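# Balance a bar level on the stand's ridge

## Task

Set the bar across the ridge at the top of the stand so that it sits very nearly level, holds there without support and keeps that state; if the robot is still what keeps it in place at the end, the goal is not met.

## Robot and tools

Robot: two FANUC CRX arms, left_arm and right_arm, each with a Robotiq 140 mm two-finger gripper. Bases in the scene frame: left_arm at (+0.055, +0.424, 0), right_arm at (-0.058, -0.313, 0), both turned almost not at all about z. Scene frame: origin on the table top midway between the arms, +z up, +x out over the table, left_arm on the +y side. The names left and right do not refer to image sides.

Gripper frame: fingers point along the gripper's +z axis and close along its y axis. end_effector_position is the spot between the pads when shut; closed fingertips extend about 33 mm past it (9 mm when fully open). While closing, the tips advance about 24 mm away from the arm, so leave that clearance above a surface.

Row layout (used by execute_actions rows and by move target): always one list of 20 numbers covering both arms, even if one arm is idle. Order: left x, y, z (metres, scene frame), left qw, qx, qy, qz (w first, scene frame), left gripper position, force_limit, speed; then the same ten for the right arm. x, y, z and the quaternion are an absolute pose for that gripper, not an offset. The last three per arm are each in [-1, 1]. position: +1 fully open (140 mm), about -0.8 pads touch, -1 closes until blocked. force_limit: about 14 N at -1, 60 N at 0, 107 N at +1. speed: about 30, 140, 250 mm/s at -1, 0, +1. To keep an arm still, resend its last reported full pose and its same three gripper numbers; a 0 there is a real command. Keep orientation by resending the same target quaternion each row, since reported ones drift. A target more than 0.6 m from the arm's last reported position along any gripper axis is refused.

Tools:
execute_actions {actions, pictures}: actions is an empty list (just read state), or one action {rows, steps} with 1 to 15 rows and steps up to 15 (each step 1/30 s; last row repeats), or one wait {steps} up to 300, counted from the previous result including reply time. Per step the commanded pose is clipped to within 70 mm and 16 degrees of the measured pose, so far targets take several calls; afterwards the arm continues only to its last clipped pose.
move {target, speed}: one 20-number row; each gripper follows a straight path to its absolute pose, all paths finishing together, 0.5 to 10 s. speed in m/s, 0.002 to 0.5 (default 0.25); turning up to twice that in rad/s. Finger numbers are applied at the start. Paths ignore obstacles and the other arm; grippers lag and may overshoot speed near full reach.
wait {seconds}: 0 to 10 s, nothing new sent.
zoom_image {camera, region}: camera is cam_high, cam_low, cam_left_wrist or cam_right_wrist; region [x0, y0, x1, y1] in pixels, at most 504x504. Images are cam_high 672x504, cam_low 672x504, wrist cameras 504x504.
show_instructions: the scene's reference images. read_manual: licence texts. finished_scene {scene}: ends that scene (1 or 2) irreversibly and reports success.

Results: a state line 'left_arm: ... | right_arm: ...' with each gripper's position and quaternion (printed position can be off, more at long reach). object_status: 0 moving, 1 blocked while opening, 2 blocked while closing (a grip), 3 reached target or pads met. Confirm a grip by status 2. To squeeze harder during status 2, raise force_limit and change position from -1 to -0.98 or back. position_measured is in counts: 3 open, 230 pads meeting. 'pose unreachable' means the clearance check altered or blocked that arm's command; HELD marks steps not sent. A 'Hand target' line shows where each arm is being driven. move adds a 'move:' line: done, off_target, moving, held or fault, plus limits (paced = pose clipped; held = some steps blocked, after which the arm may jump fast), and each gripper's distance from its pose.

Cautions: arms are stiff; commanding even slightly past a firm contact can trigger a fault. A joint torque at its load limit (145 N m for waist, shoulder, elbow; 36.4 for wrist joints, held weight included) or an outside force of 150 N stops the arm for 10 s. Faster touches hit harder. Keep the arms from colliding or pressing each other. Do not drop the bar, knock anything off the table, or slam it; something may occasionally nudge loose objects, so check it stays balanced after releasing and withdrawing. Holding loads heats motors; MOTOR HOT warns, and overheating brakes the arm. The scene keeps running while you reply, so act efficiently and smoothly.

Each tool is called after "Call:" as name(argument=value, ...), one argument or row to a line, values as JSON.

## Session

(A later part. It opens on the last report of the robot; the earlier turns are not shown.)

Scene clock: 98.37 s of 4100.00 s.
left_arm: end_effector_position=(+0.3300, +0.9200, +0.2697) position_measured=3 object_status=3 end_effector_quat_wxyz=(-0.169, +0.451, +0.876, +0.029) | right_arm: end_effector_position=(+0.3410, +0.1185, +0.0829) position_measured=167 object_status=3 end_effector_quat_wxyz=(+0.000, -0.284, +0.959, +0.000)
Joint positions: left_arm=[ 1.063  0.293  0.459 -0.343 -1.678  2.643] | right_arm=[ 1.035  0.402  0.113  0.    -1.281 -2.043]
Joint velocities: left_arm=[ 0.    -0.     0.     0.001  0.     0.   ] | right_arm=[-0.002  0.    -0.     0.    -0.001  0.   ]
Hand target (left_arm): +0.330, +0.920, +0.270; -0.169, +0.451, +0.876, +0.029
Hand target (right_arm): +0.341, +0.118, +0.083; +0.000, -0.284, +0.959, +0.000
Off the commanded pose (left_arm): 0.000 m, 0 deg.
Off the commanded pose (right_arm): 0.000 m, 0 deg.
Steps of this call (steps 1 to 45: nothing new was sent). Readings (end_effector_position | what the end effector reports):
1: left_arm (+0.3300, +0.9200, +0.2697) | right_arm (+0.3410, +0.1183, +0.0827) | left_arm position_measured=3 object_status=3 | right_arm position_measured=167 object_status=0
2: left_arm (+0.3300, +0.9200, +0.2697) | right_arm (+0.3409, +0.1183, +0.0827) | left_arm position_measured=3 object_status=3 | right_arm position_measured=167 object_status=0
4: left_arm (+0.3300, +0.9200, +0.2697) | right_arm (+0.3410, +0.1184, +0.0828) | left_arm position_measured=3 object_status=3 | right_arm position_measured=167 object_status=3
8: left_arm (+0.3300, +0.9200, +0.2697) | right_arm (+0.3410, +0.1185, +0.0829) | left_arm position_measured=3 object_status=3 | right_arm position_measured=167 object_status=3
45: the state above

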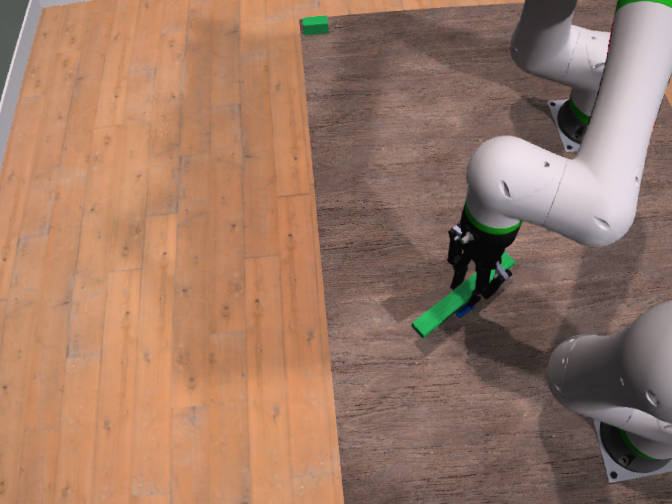

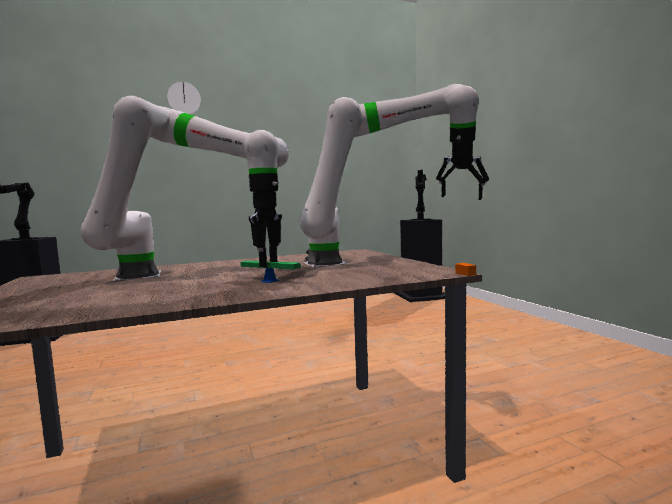

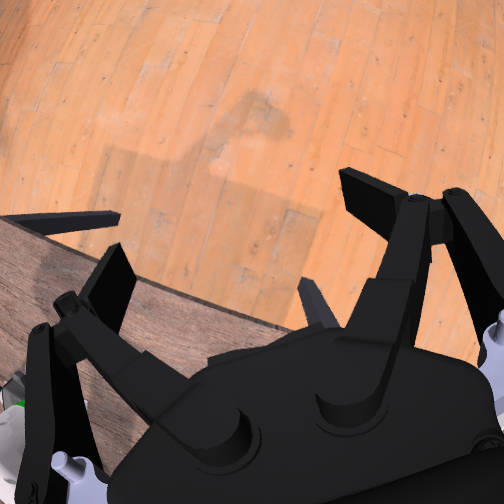

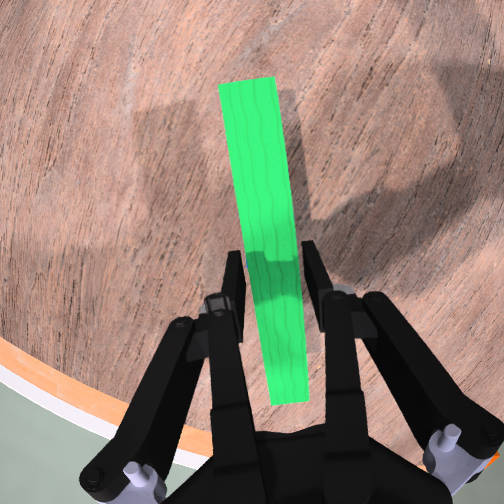

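Rocking, not falling. Lifting away.

Call:
move(
  target=[0.33,0.92,0.2697,-0.169,0.451,0.876,0.029,1,0,0,0.341,0.1185,0.15,0,-0.284,0.959,0,-0.1,0,-1],
  speed=0.1,
)

Call:
zoom_image(
  camera="cam_low",
  region=[235, 245, 305, 290],
)

Call:
wait(
  seconds=10,
)

Call:
wait(
  seconds=10,
)

Call:
zoom_image(
  camera="cam_low",
  region=[235, 245, 305, 290],
)

Call:
wait(
  seconds=0.7,
)

Call:
zoom_image(
  camera="cam_low",
  region=[235, 245, 305, 290],
)

Scene clock: 103.83 s of 4100.00 s.
left_arm: end_effector_position=(+0.3300, +0.9200, +0.2697) position_measured=3 object_status=3 end_effector_quat_wxyz=(-0.169, +0.451, +0.876, +0.029) | right_arm: end_effector_position=(+0.3411, +0.1187, +0.1499) position_measured=141 object_status=3 end_effector_quat_wxyz=(+0.000, -0.284, +0.959, -0.000)
Joint positions: left_arm=[ 1.063  0.293  0.459 -0.343 -1.678  2.643] | right_arm=[ 1.035  0.367  0.224  0.    -1.428 -2.042]
Joint velocities: left_arm=[-0.     0.002 -0.     0.    -0.    -0.001] | right_arm=[ 0.    -0.     0.003  0.    -0.002  0.001]
Hand target (left_arm): +0.330, +0.920, +0.270; -0.169, +0.451, +0.876, +0.029
Hand target (right_arm): +0.341, +0.119, +0.150; -0.000, -0.284, +0.959, +0.000
Off the commanded pose (left_arm): 0.000 m, 0 deg.
Off the commanded pose (right_arm): 0.000 m, 0 deg.
After step 90, 1.43 s passed at rest.
move: done

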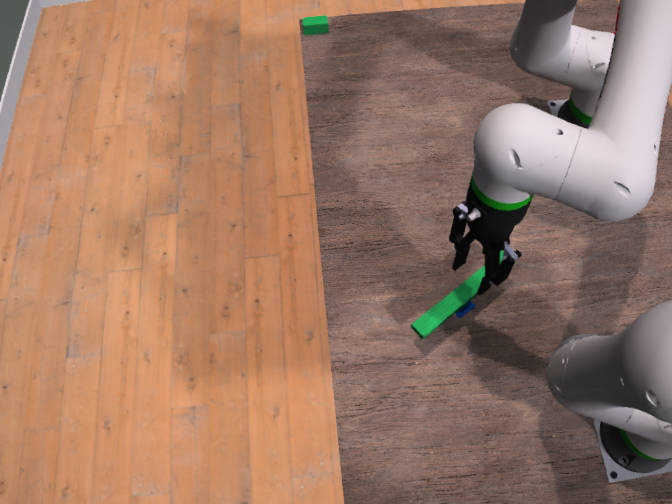

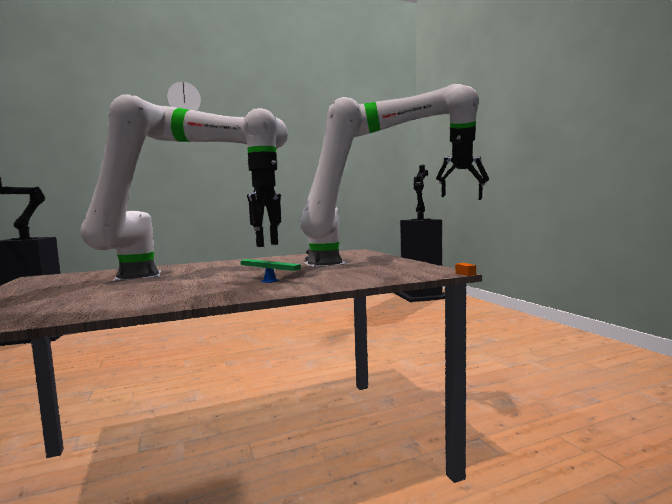

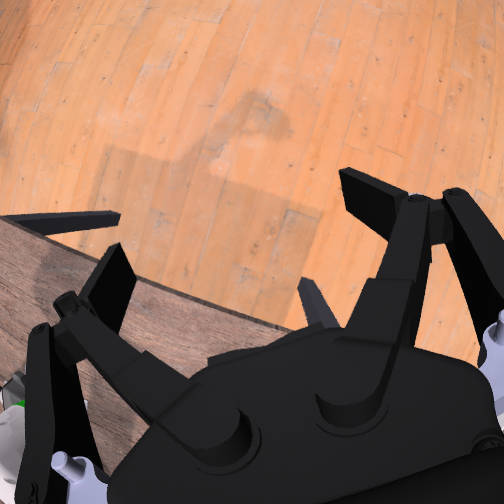

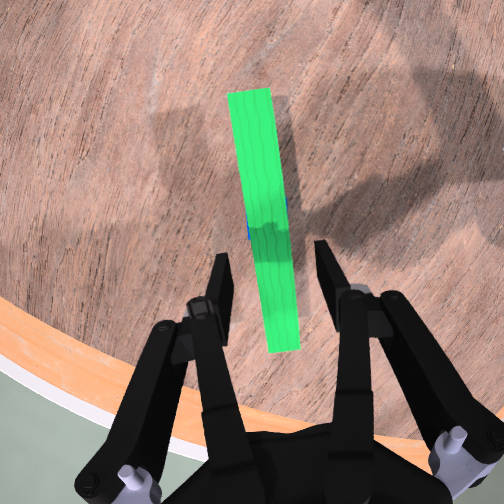

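Region (235, 245, 305, 290) of cam_low's 672x504 image, scaled by 7.200, with more detail than that image has; it fills the top 324 rows of this view, and the rest is white.

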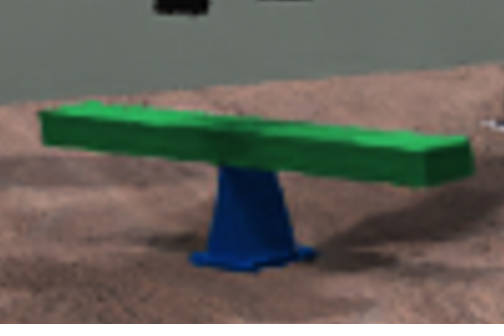

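Scene clock: 113.83 s of 4100.00 s.
left_arm: end_effector_position=(+0.3300, +0.9200, +0.2697) position_measured=3 object_status=3 end_effector_quat_wxyz=(-0.169, +0.451, +0.876, +0.029) | right_arm: end_effector_position=(+0.3411, +0.1187, +0.1500) position_measured=141 object_status=3 end_effector_quat_wxyz=(-0.000, -0.284, +0.959, +0.000)
Joint positions: left_arm=[ 1.063  0.293  0.459 -0.343 -1.678  2.643] | right_arm=[ 1.035  0.367  0.225 -0.    -1.428 -2.042]
Joint velocities: left_arm=[ 0.    -0.    -0.     0.     0.001  0.   ] | right_arm=[-0.001 -0.001 -0.     0.    -0.    -0.001]
Hand target (left_arm): +0.330, +0.920, +0.270; -0.169, +0.451, +0.876, +0.029
Hand target (right_arm): +0.341, +0.119, +0.150; -0.000, -0.284, +0.959, +0.000
Off the commanded pose (left_arm): 0.000 m, 0 deg.
Off the commanded pose (right_arm): 0.000 m, 0 deg.
Steps of this call (steps 1 to 90: nothing new was sent; then 7.00 s passed at rest). Readings (end_effector_position | what the end effector reports):
1: left_arm (+0.3300, +0.9200, +0.2697) | right_arm (+0.3411, +0.1187, +0.1499) | left_arm position_measured=3 object_status=3 | right_arm position_measured=141 object_status=3
2: left_arm (+0.3300, +0.9200, +0.2697) | right_arm (+0.3411, +0.1187, +0.1499) | left_arm position_measured=3 object_status=3 | right_arm position_measured=141 object_status=3
4: left_arm (+0.3300, +0.9200, +0.2697) | right_arm (+0.3411, +0.1187, +0.1500) | left_arm position_measured=3 object_status=3 | right_arm position_measured=141 object_status=3
8: left_arm (+0.3300, +0.9200, +0.2697) | right_arm (+0.3411, +0.1187, +0.1500) | left_arm position_measured=3 object_status=3 | right_arm position_measured=141 object_status=3
90: the state above

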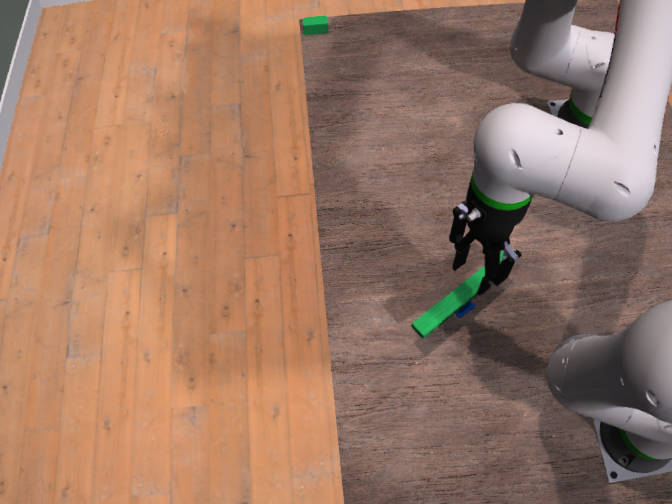

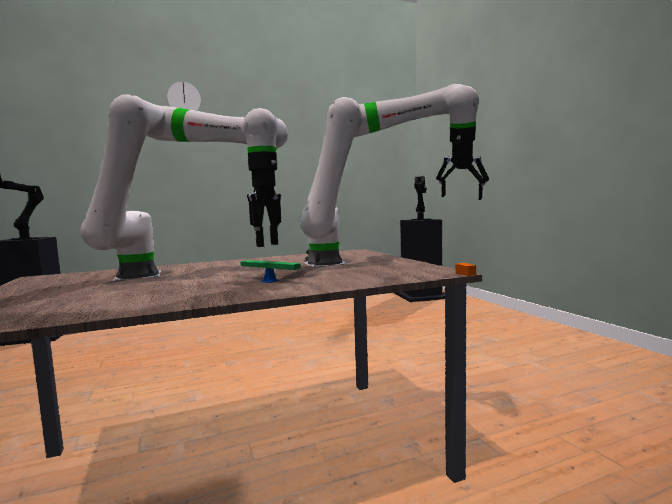

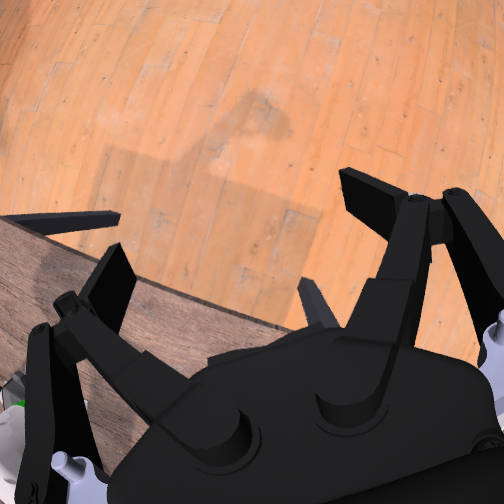

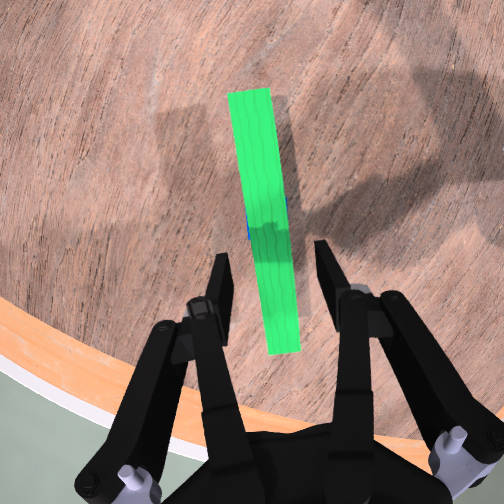

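Scene clock: 123.83 s of 4100.00 s.
left_arm: end_effector_position=(+0.3300, +0.9200, +0.2697) position_measured=3 object_status=3 end_effector_quat_wxyz=(-0.169, +0.451, +0.876, +0.029) | right_arm: end_effector_position=(+0.3411, +0.1187, +0.1500) position_measured=141 object_status=3 end_effector_quat_wxyz=(-0.000, -0.284, +0.959, +0.000)
Joint positions: left_arm=[ 1.063  0.293  0.459 -0.343 -1.678  2.643] | right_arm=[ 1.035  0.367  0.225 -0.    -1.428 -2.042]
Joint velocities: left_arm=[-0.     0.    -0.    -0.    -0.     0.002] | right_arm=[-0.001 -0.    -0.    -0.    -0.001 -0.001]
Hand target (left_arm): +0.330, +0.920, +0.270; -0.169, +0.451, +0.876, +0.029
Hand target (right_arm): +0.341, +0.119, +0.150; -0.000, -0.284, +0.959, +0.000
Off the commanded pose (left_arm): 0.000 m, 0 deg.
Off the commanded pose (right_arm): 0.000 m, 0 deg.
Steps of this call (steps 1 to 90: nothing new was sent; then 7.00 s passed at rest). Readings (end_effector_position | what the end effector reports):
1: left_arm (+0.3300, +0.9200, +0.2697) | right_arm (+0.3411, +0.1187, +0.1500) | left_arm position_measured=3 object_status=3 | right_arm position_measured=141 object_status=3
2: left_arm (+0.3300, +0.9200, +0.2697) | right_arm (+0.3411, +0.1187, +0.1500) | left_arm position_measured=3 object_status=3 | right_arm position_measured=141 object_status=3
4: left_arm (+0.3300, +0.9200, +0.2697) | right_arm (+0.3411, +0.1187, +0.1500) | left_arm position_measured=3 object_status=3 | right_arm position_measured=141 object_status=3
8: left_arm (+0.3300, +0.9200, +0.2697) | right_arm (+0.3411, +0.1187, +0.1500) | left_arm position_measured=3 object_status=3 | right_arm position_measured=141 object_status=3
90: the state above

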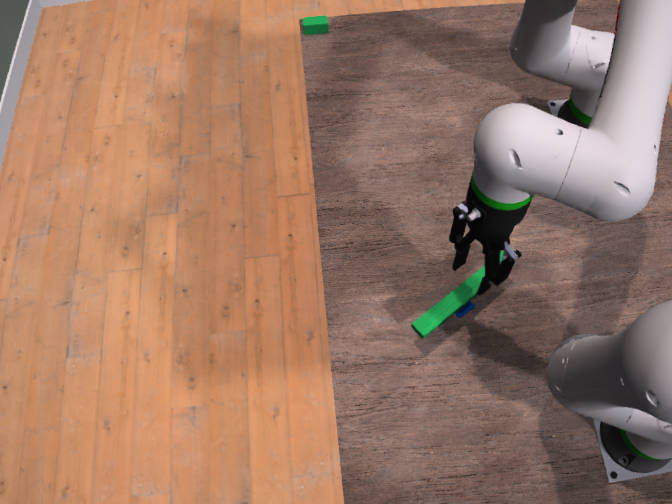

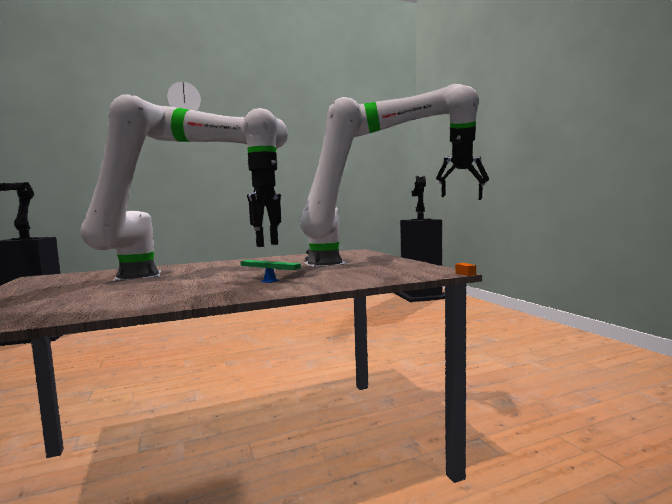

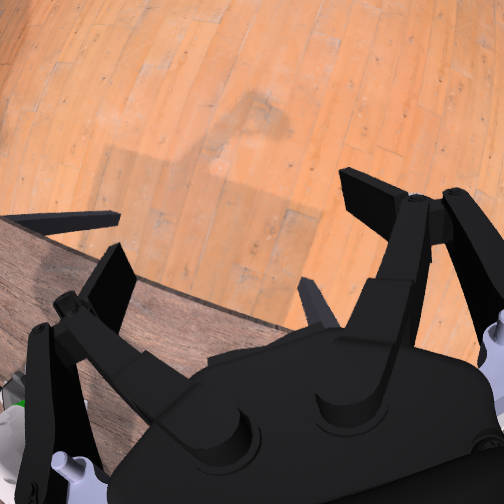

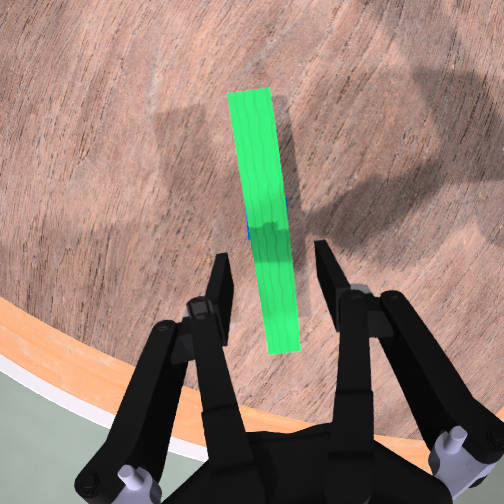

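Region (235, 245, 305, 290) of cam_low's 672x504 image, scaled by 7.200, with more detail than that image has; it fills the top 324 rows of this view, and the rest is white.

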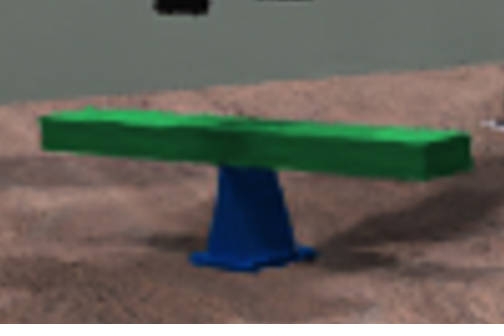

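Scene clock: 124.53 s of 4100.00 s.
left_arm: end_effector_position=(+0.3300, +0.9200, +0.2697) position_measured=3 object_status=3 end_effector_quat_wxyz=(-0.169, +0.451, +0.876, +0.029) | right_arm: end_effector_position=(+0.3411, +0.1187, +0.1500) position_measured=141 object_status=3 end_effector_quat_wxyz=(-0.000, -0.284, +0.959, +0.000)
Joint positions: left_arm=[ 1.063  0.293  0.459 -0.343 -1.678  2.643] | right_arm=[ 1.035  0.367  0.225 -0.    -1.428 -2.042]
Joint velocities: left_arm=[ 0.     0.001 -0.     0.     0.    -0.001] | right_arm=[ 0.001 -0.     0.    -0.     0.    -0.   ]
Hand target (left_arm): +0.330, +0.920, +0.270; -0.169, +0.451, +0.876, +0.029
Hand target (right_arm): +0.341, +0.119, +0.150; -0.000, -0.284, +0.959, +0.000
Off the commanded pose (left_arm): 0.000 m, 0 deg.
Off the commanded pose (right_arm): 0.000 m, 0 deg.
Steps of this call (steps 1 to 21: nothing new was sent). Readings (end_effector_position | what the end effector reports):
1: left_arm (+0.3300, +0.9200, +0.2697) | right_arm (+0.3411, +0.1187, +0.1500) | left_arm position_measured=3 object_status=3 | right_arm position_measured=141 object_status=3
2: left_arm (+0.3300, +0.9200, +0.2697) | right_arm (+0.3411, +0.1187, +0.1500) | left_arm position_measured=3 object_status=3 | right_arm position_measured=141 object_status=3
4: left_arm (+0.3300, +0.9200, +0.2697) | right_arm (+0.3411, +0.1187, +0.1500) | left_arm position_measured=3 object_status=3 | right_arm position_measured=141 object_status=3
8: left_arm (+0.3300, +0.9200, +0.2697) | right_arm (+0.3411, +0.1187, +0.1500) | left_arm position_measured=3 object_status=3 | right_arm position_measured=141 object_status=3
21: the state above

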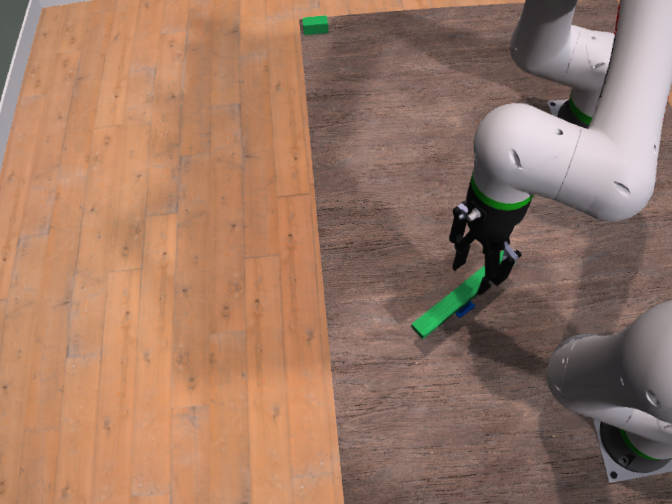

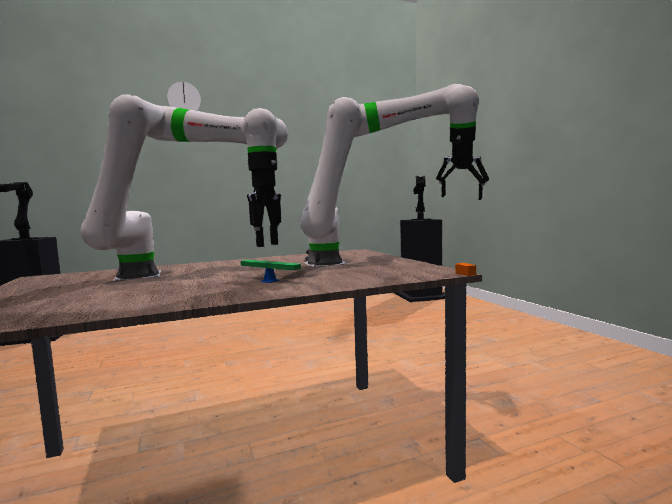

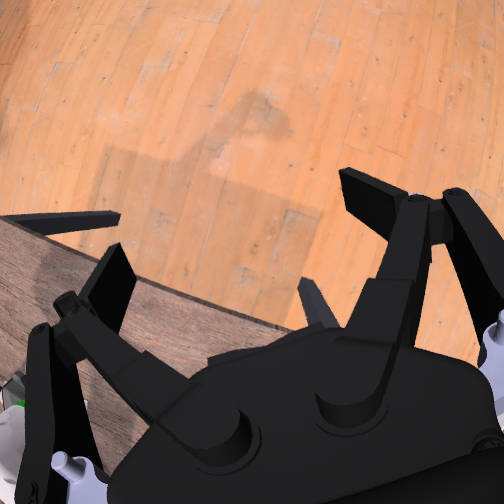

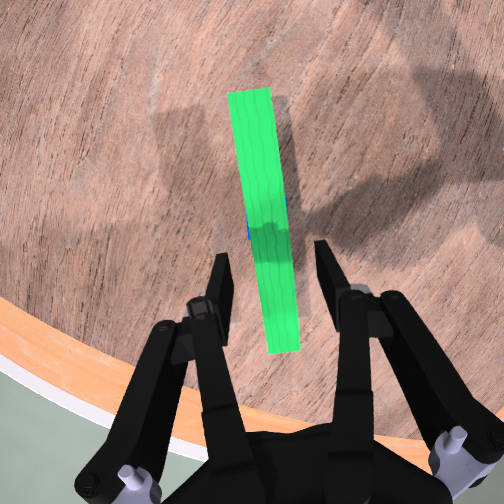

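Region (235, 245, 305, 290) of cam_low's 672x504 image, scaled by 7.200, with more detail than that image has; it fills the top 324 rows of this view, and the rest is white.

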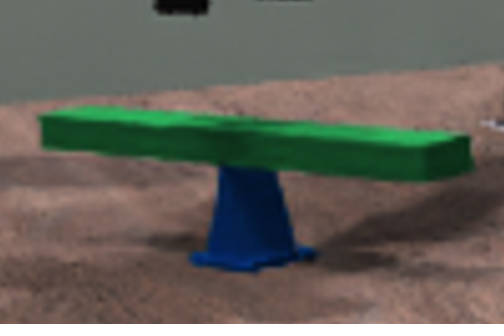

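Still rocking slightly; waiting more.

Call:
execute_actions(
  actions=[
    {"steps":300},
  ],
  pictures=false,
)

Call:
execute_actions(
  actions=[
    {"steps":300},
  ],
  pictures=false,
)

Call:
wait(
  seconds=10,
)

Call:
zoom_image(
  camera="cam_low",
  region=[235, 245, 305, 290],
)

Call:
wait(
  seconds=0.5,
)

Call:
zoom_image(
  camera="cam_low",
  region=[235, 245, 305, 290],
)

Scene clock: 134.53 s of 4100.00 s.
left_arm: end_effector_position=(+0.3300, +0.9200, +0.2697) position_measured=3 object_status=3 end_effector_quat_wxyz=(-0.169, +0.451, +0.876, +0.029) | right_arm: end_effector_position=(+0.3411, +0.1187, +0.1500) position_measured=141 object_status=3 end_effector_quat_wxyz=(-0.000, -0.284, +0.959, +0.000)
Joint positions: left_arm=[ 1.063  0.293  0.459 -0.343 -1.678  2.643] | right_arm=[ 1.035  0.367  0.225 -0.    -1.428 -2.042]
Joint velocities: left_arm=[ 0. -0.  0. -0. -0. -0.] | right_arm=[-0.001  0.    -0.     0.001 -0.    -0.001]
Hand target (left_arm): +0.330, +0.920, +0.270; -0.169, +0.451, +0.876, +0.029
Hand target (right_arm): +0.341, +0.119, +0.150; -0.000, -0.284, +0.959, +0.000
Off the commanded pose (left_arm): 0.000 m, 0 deg.
Off the commanded pose (right_arm): 0.000 m, 0 deg.
Steps of this call (steps 1 to 90: nothing new was sent; then 7.00 s passed at rest). Readings (end_effector_position | what the end effector reports):
1: left_arm (+0.3300, +0.9200, +0.2697) | right_arm (+0.3411, +0.1187, +0.1500) | left_arm position_measured=3 object_status=3 | right_arm position_measured=141 object_status=3
2: left_arm (+0.3300, +0.9200, +0.2697) | right_arm (+0.3411, +0.1187, +0.1500) | left_arm position_measured=3 object_status=3 | right_arm position_measured=141 object_status=3
4: left_arm (+0.3300, +0.9200, +0.2697) | right_arm (+0.3411, +0.1187, +0.1500) | left_arm position_measured=3 object_status=3 | right_arm position_measured=141 object_status=3
8: left_arm (+0.3300, +0.9200, +0.2697) | right_arm (+0.3411, +0.1187, +0.1500) | left_arm position_measured=3 object_status=3 | right_arm position_measured=141 object_status=3
90: the state above

Scene clock: 144.53 s of 4100.00 s.
left_arm: end_effector_position=(+0.3300, +0.9200, +0.2697) position_measured=3 object_status=3 end_effector_quat_wxyz=(-0.169, +0.451, +0.876, +0.029) | right_arm: end_effector_position=(+0.3411, +0.1187, +0.1500) position_measured=141 object_status=3 end_effector_quat_wxyz=(-0.000, -0.284, +0.959, +0.000)
Joint positions: left_arm=[ 1.063  0.293  0.459 -0.343 -1.678  2.643] | right_arm=[ 1.035  0.367  0.225 -0.    -1.428 -2.042]
Joint velocities: left_arm=[-0.     0.001 -0.     0.    -0.    -0.001] | right_arm=[-0.002 -0.001 -0.     0.    -0.001 -0.   ]
Hand target (left_arm): +0.330, +0.920, +0.270; -0.169, +0.451, +0.876, +0.029
Hand target (right_arm): +0.341, +0.119, +0.150; -0.000, -0.284, +0.959, +0.000
Off the commanded pose (left_arm): 0.000 m, 0 deg.
Off the commanded pose (right_arm): 0.000 m, 0 deg.
Steps of this call (steps 1 to 90: nothing new was sent; then 7.00 s passed at rest). Readings (end_effector_position | what the end effector reports):
1: left_arm (+0.3300, +0.9200, +0.2697) | right_arm (+0.3411, +0.1187, +0.1500) | left_arm position_measured=3 object_status=3 | right_arm position_measured=141 object_status=3
2: left_arm (+0.3300, +0.9200, +0.2697) | right_arm (+0.3411, +0.1187, +0.1500) | left_arm position_measured=3 object_status=3 | right_arm position_measured=141 object_status=3
4: left_arm (+0.3300, +0.9200, +0.2697) | right_arm (+0.3411, +0.1187, +0.1500) | left_arm position_measured=3 object_status=3 | right_arm position_measured=141 object_status=3
8: left_arm (+0.3300, +0.9200, +0.2697) | right_arm (+0.3411, +0.1187, +0.1500) | left_arm position_measured=3 object_status=3 | right_arm position_measured=141 object_status=3
90: the state above

Scene clock: 154.53 s of 4100.00 s.
left_arm: end_effector_position=(+0.3300, +0.9200, +0.2697) position_measured=3 object_status=3 end_effector_quat_wxyz=(-0.169, +0.451, +0.876, +0.029) | right_arm: end_effector_position=(+0.3411, +0.1187, +0.1500) position_measured=141 object_status=3 end_effector_quat_wxyz=(-0.000, -0.284, +0.959, +0.000)
Joint positions: left_arm=[ 1.063  0.293  0.459 -0.343 -1.678  2.643] | right_arm=[ 1.035  0.367  0.225 -0.    -1.428 -2.042]
Joint velocities: left_arm=[-0.     0.     0.     0.     0.    -0.002] | right_arm=[ 0.001  0.001  0.     0.001  0.    -0.   ]
Hand target (left_arm): +0.330, +0.920, +0.270; -0.169, +0.451, +0.876, +0.029
Hand target (right_arm): +0.341, +0.119, +0.150; -0.000, -0.284, +0.959, +0.000
Off the commanded pose (left_arm): 0.000 m, 0 deg.
Off the commanded pose (right_arm): 0.000 m, 0 deg.
Steps of this call (steps 1 to 90: nothing new was sent; then 7.00 s passed at rest). Readings (end_effector_position | what the end effector reports):
1: left_arm (+0.3300, +0.9200, +0.2697) | right_arm (+0.3411, +0.1187, +0.1500) | left_arm position_measured=3 object_status=3 | right_arm position_measured=141 object_status=3
2: left_arm (+0.3300, +0.9200, +0.2697) | right_arm (+0.3411, +0.1187, +0.1500) | left_arm position_measured=3 object_status=3 | right_arm position_measured=141 object_status=3
4: left_arm (+0.3300, +0.9200, +0.2697) | right_arm (+0.3411, +0.1187, +0.1500) | left_arm position_measured=3 object_status=3 | right_arm position_measured=141 object_status=3
8: left_arm (+0.3300, +0.9200, +0.2697) | right_arm (+0.3411, +0.1187, +0.1500) | left_arm position_measured=3 object_status=3 | right_arm position_measured=141 object_status=3
90: the state above

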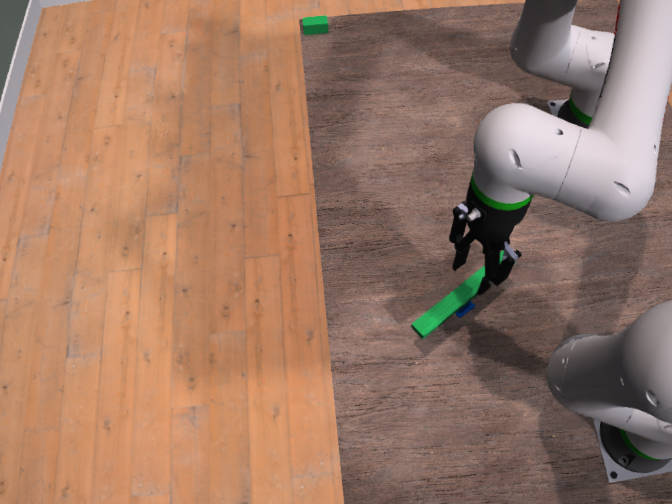

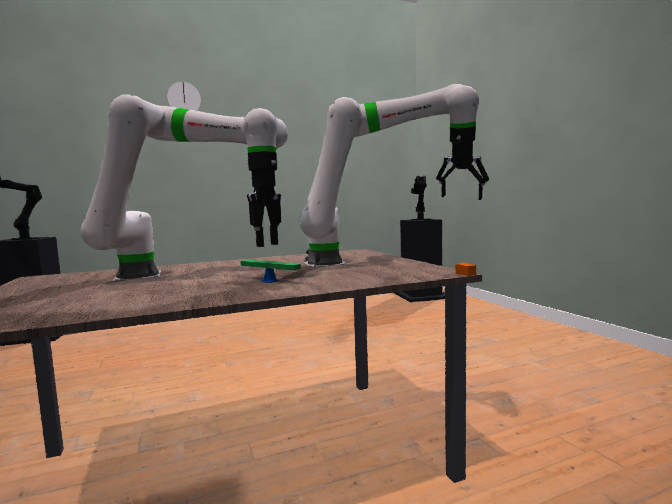

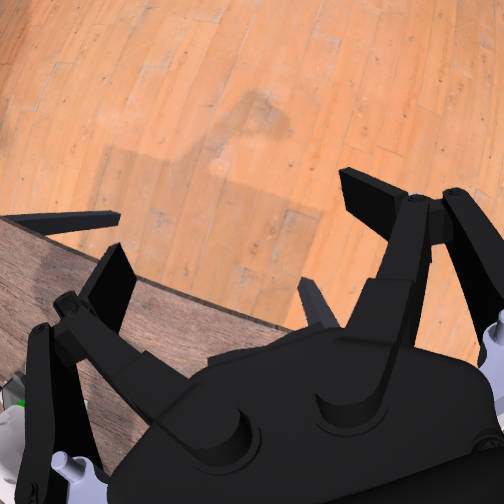

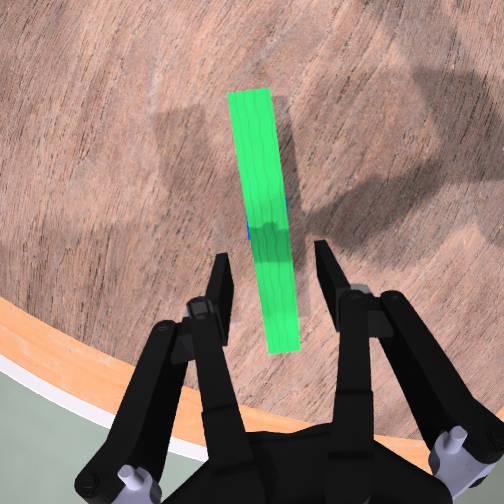

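Region (235, 245, 305, 290) of cam_low's 672x504 image, scaled by 7.200, with more detail than that image has; it fills the top 324 rows of this view, and the rest is white.

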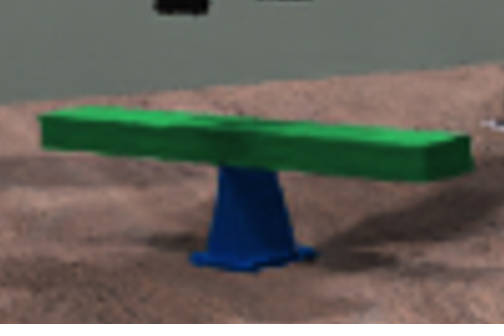

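Scene clock: 155.03 s of 4100.00 s.
left_arm: end_effector_position=(+0.3300, +0.9200, +0.2697) position_measured=3 object_status=3 end_effector_quat_wxyz=(-0.169, +0.451, +0.876, +0.029) | right_arm: end_effector_position=(+0.3411, +0.1187, +0.1500) position_measured=141 object_status=3 end_effector_quat_wxyz=(-0.000, -0.284, +0.959, +0.000)
Joint positions: left_arm=[ 1.063  0.293  0.459 -0.343 -1.678  2.643] | right_arm=[ 1.035  0.367  0.225 -0.    -1.428 -2.042]
Joint velocities: left_arm=[ 0.     0.002  0.    -0.     0.001  0.001] | right_arm=[ 0.001 -0.     0.     0.     0.    -0.   ]
Hand target (left_arm): +0.330, +0.920, +0.270; -0.169, +0.451, +0.876, +0.029
Hand target (right_arm): +0.341, +0.119, +0.150; -0.000, -0.284, +0.959, +0.000
Off the commanded pose (left_arm): 0.000 m, 0 deg.
Off the commanded pose (right_arm): 0.000 m, 0 deg.
Steps of this call (steps 1 to 15: nothing new was sent). Readings (end_effector_position | what the end effector reports):
1: left_arm (+0.3300, +0.9200, +0.2697) | right_arm (+0.3411, +0.1187, +0.1500) | left_arm position_measured=3 object_status=3 | right_arm position_measured=141 object_status=3
2: left_arm (+0.3300, +0.9200, +0.2697) | right_arm (+0.3411, +0.1187, +0.1500) | left_arm position_measured=3 object_status=3 | right_arm position_measured=141 object_status=3
4: left_arm (+0.3300, +0.9200, +0.2697) | right_arm (+0.3411, +0.1187, +0.1500) | left_arm position_measured=3 object_status=3 | right_arm position_measured=141 object_status=3
8: left_arm (+0.3300, +0.9200, +0.2697) | right_arm (+0.3411, +0.1187, +0.1500) | left_arm position_measured=3 object_status=3 | right_arm position_measured=141 object_status=3
15: the state above

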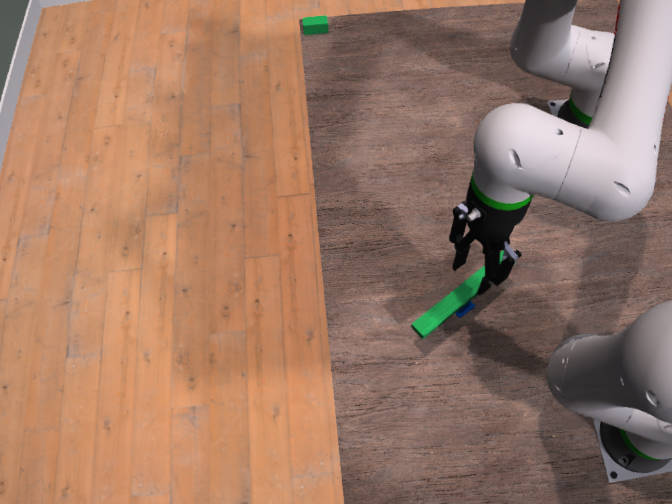

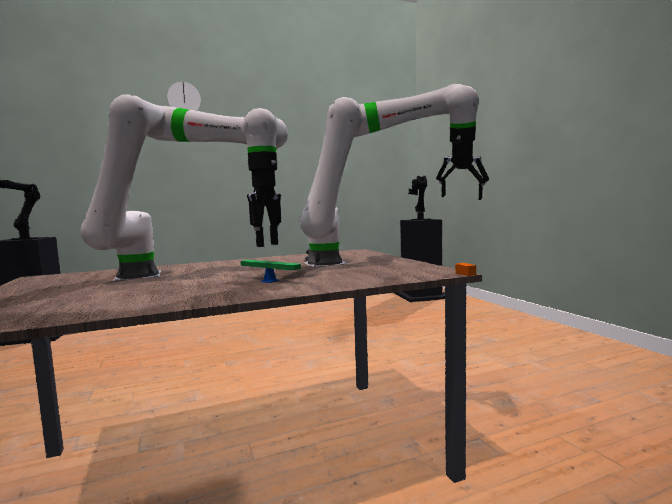

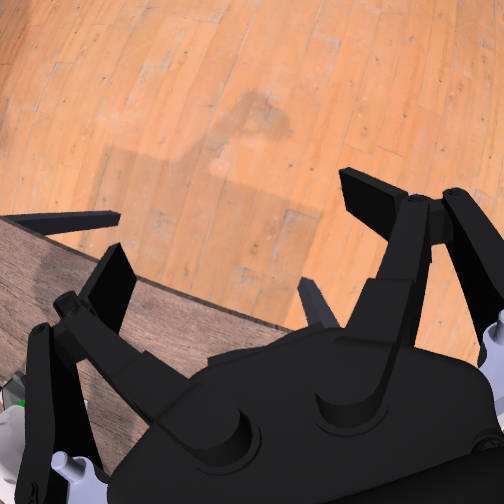

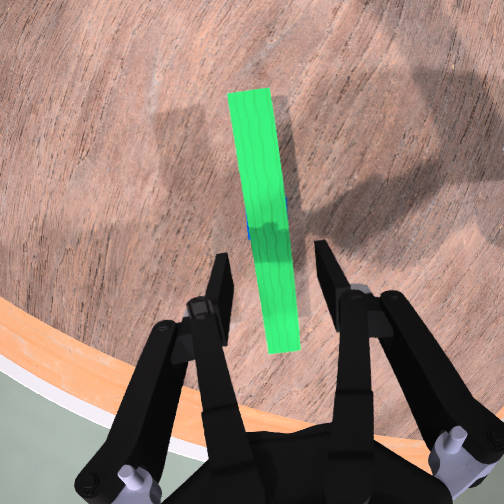

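Region (235, 245, 305, 290) of cam_low's 672x504 image, scaled by 7.200, with more detail than that image has; it fills the top 324 rows of this view, and the rest is white.

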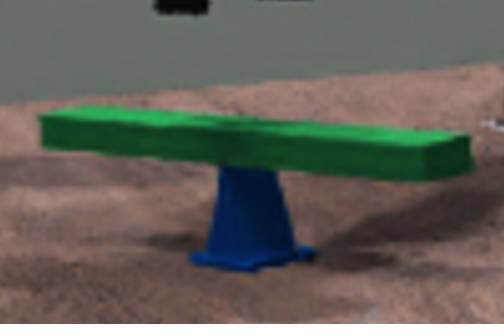

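Call:
finished_scene(
  scene=2,
)

The scene is finished: the task was done.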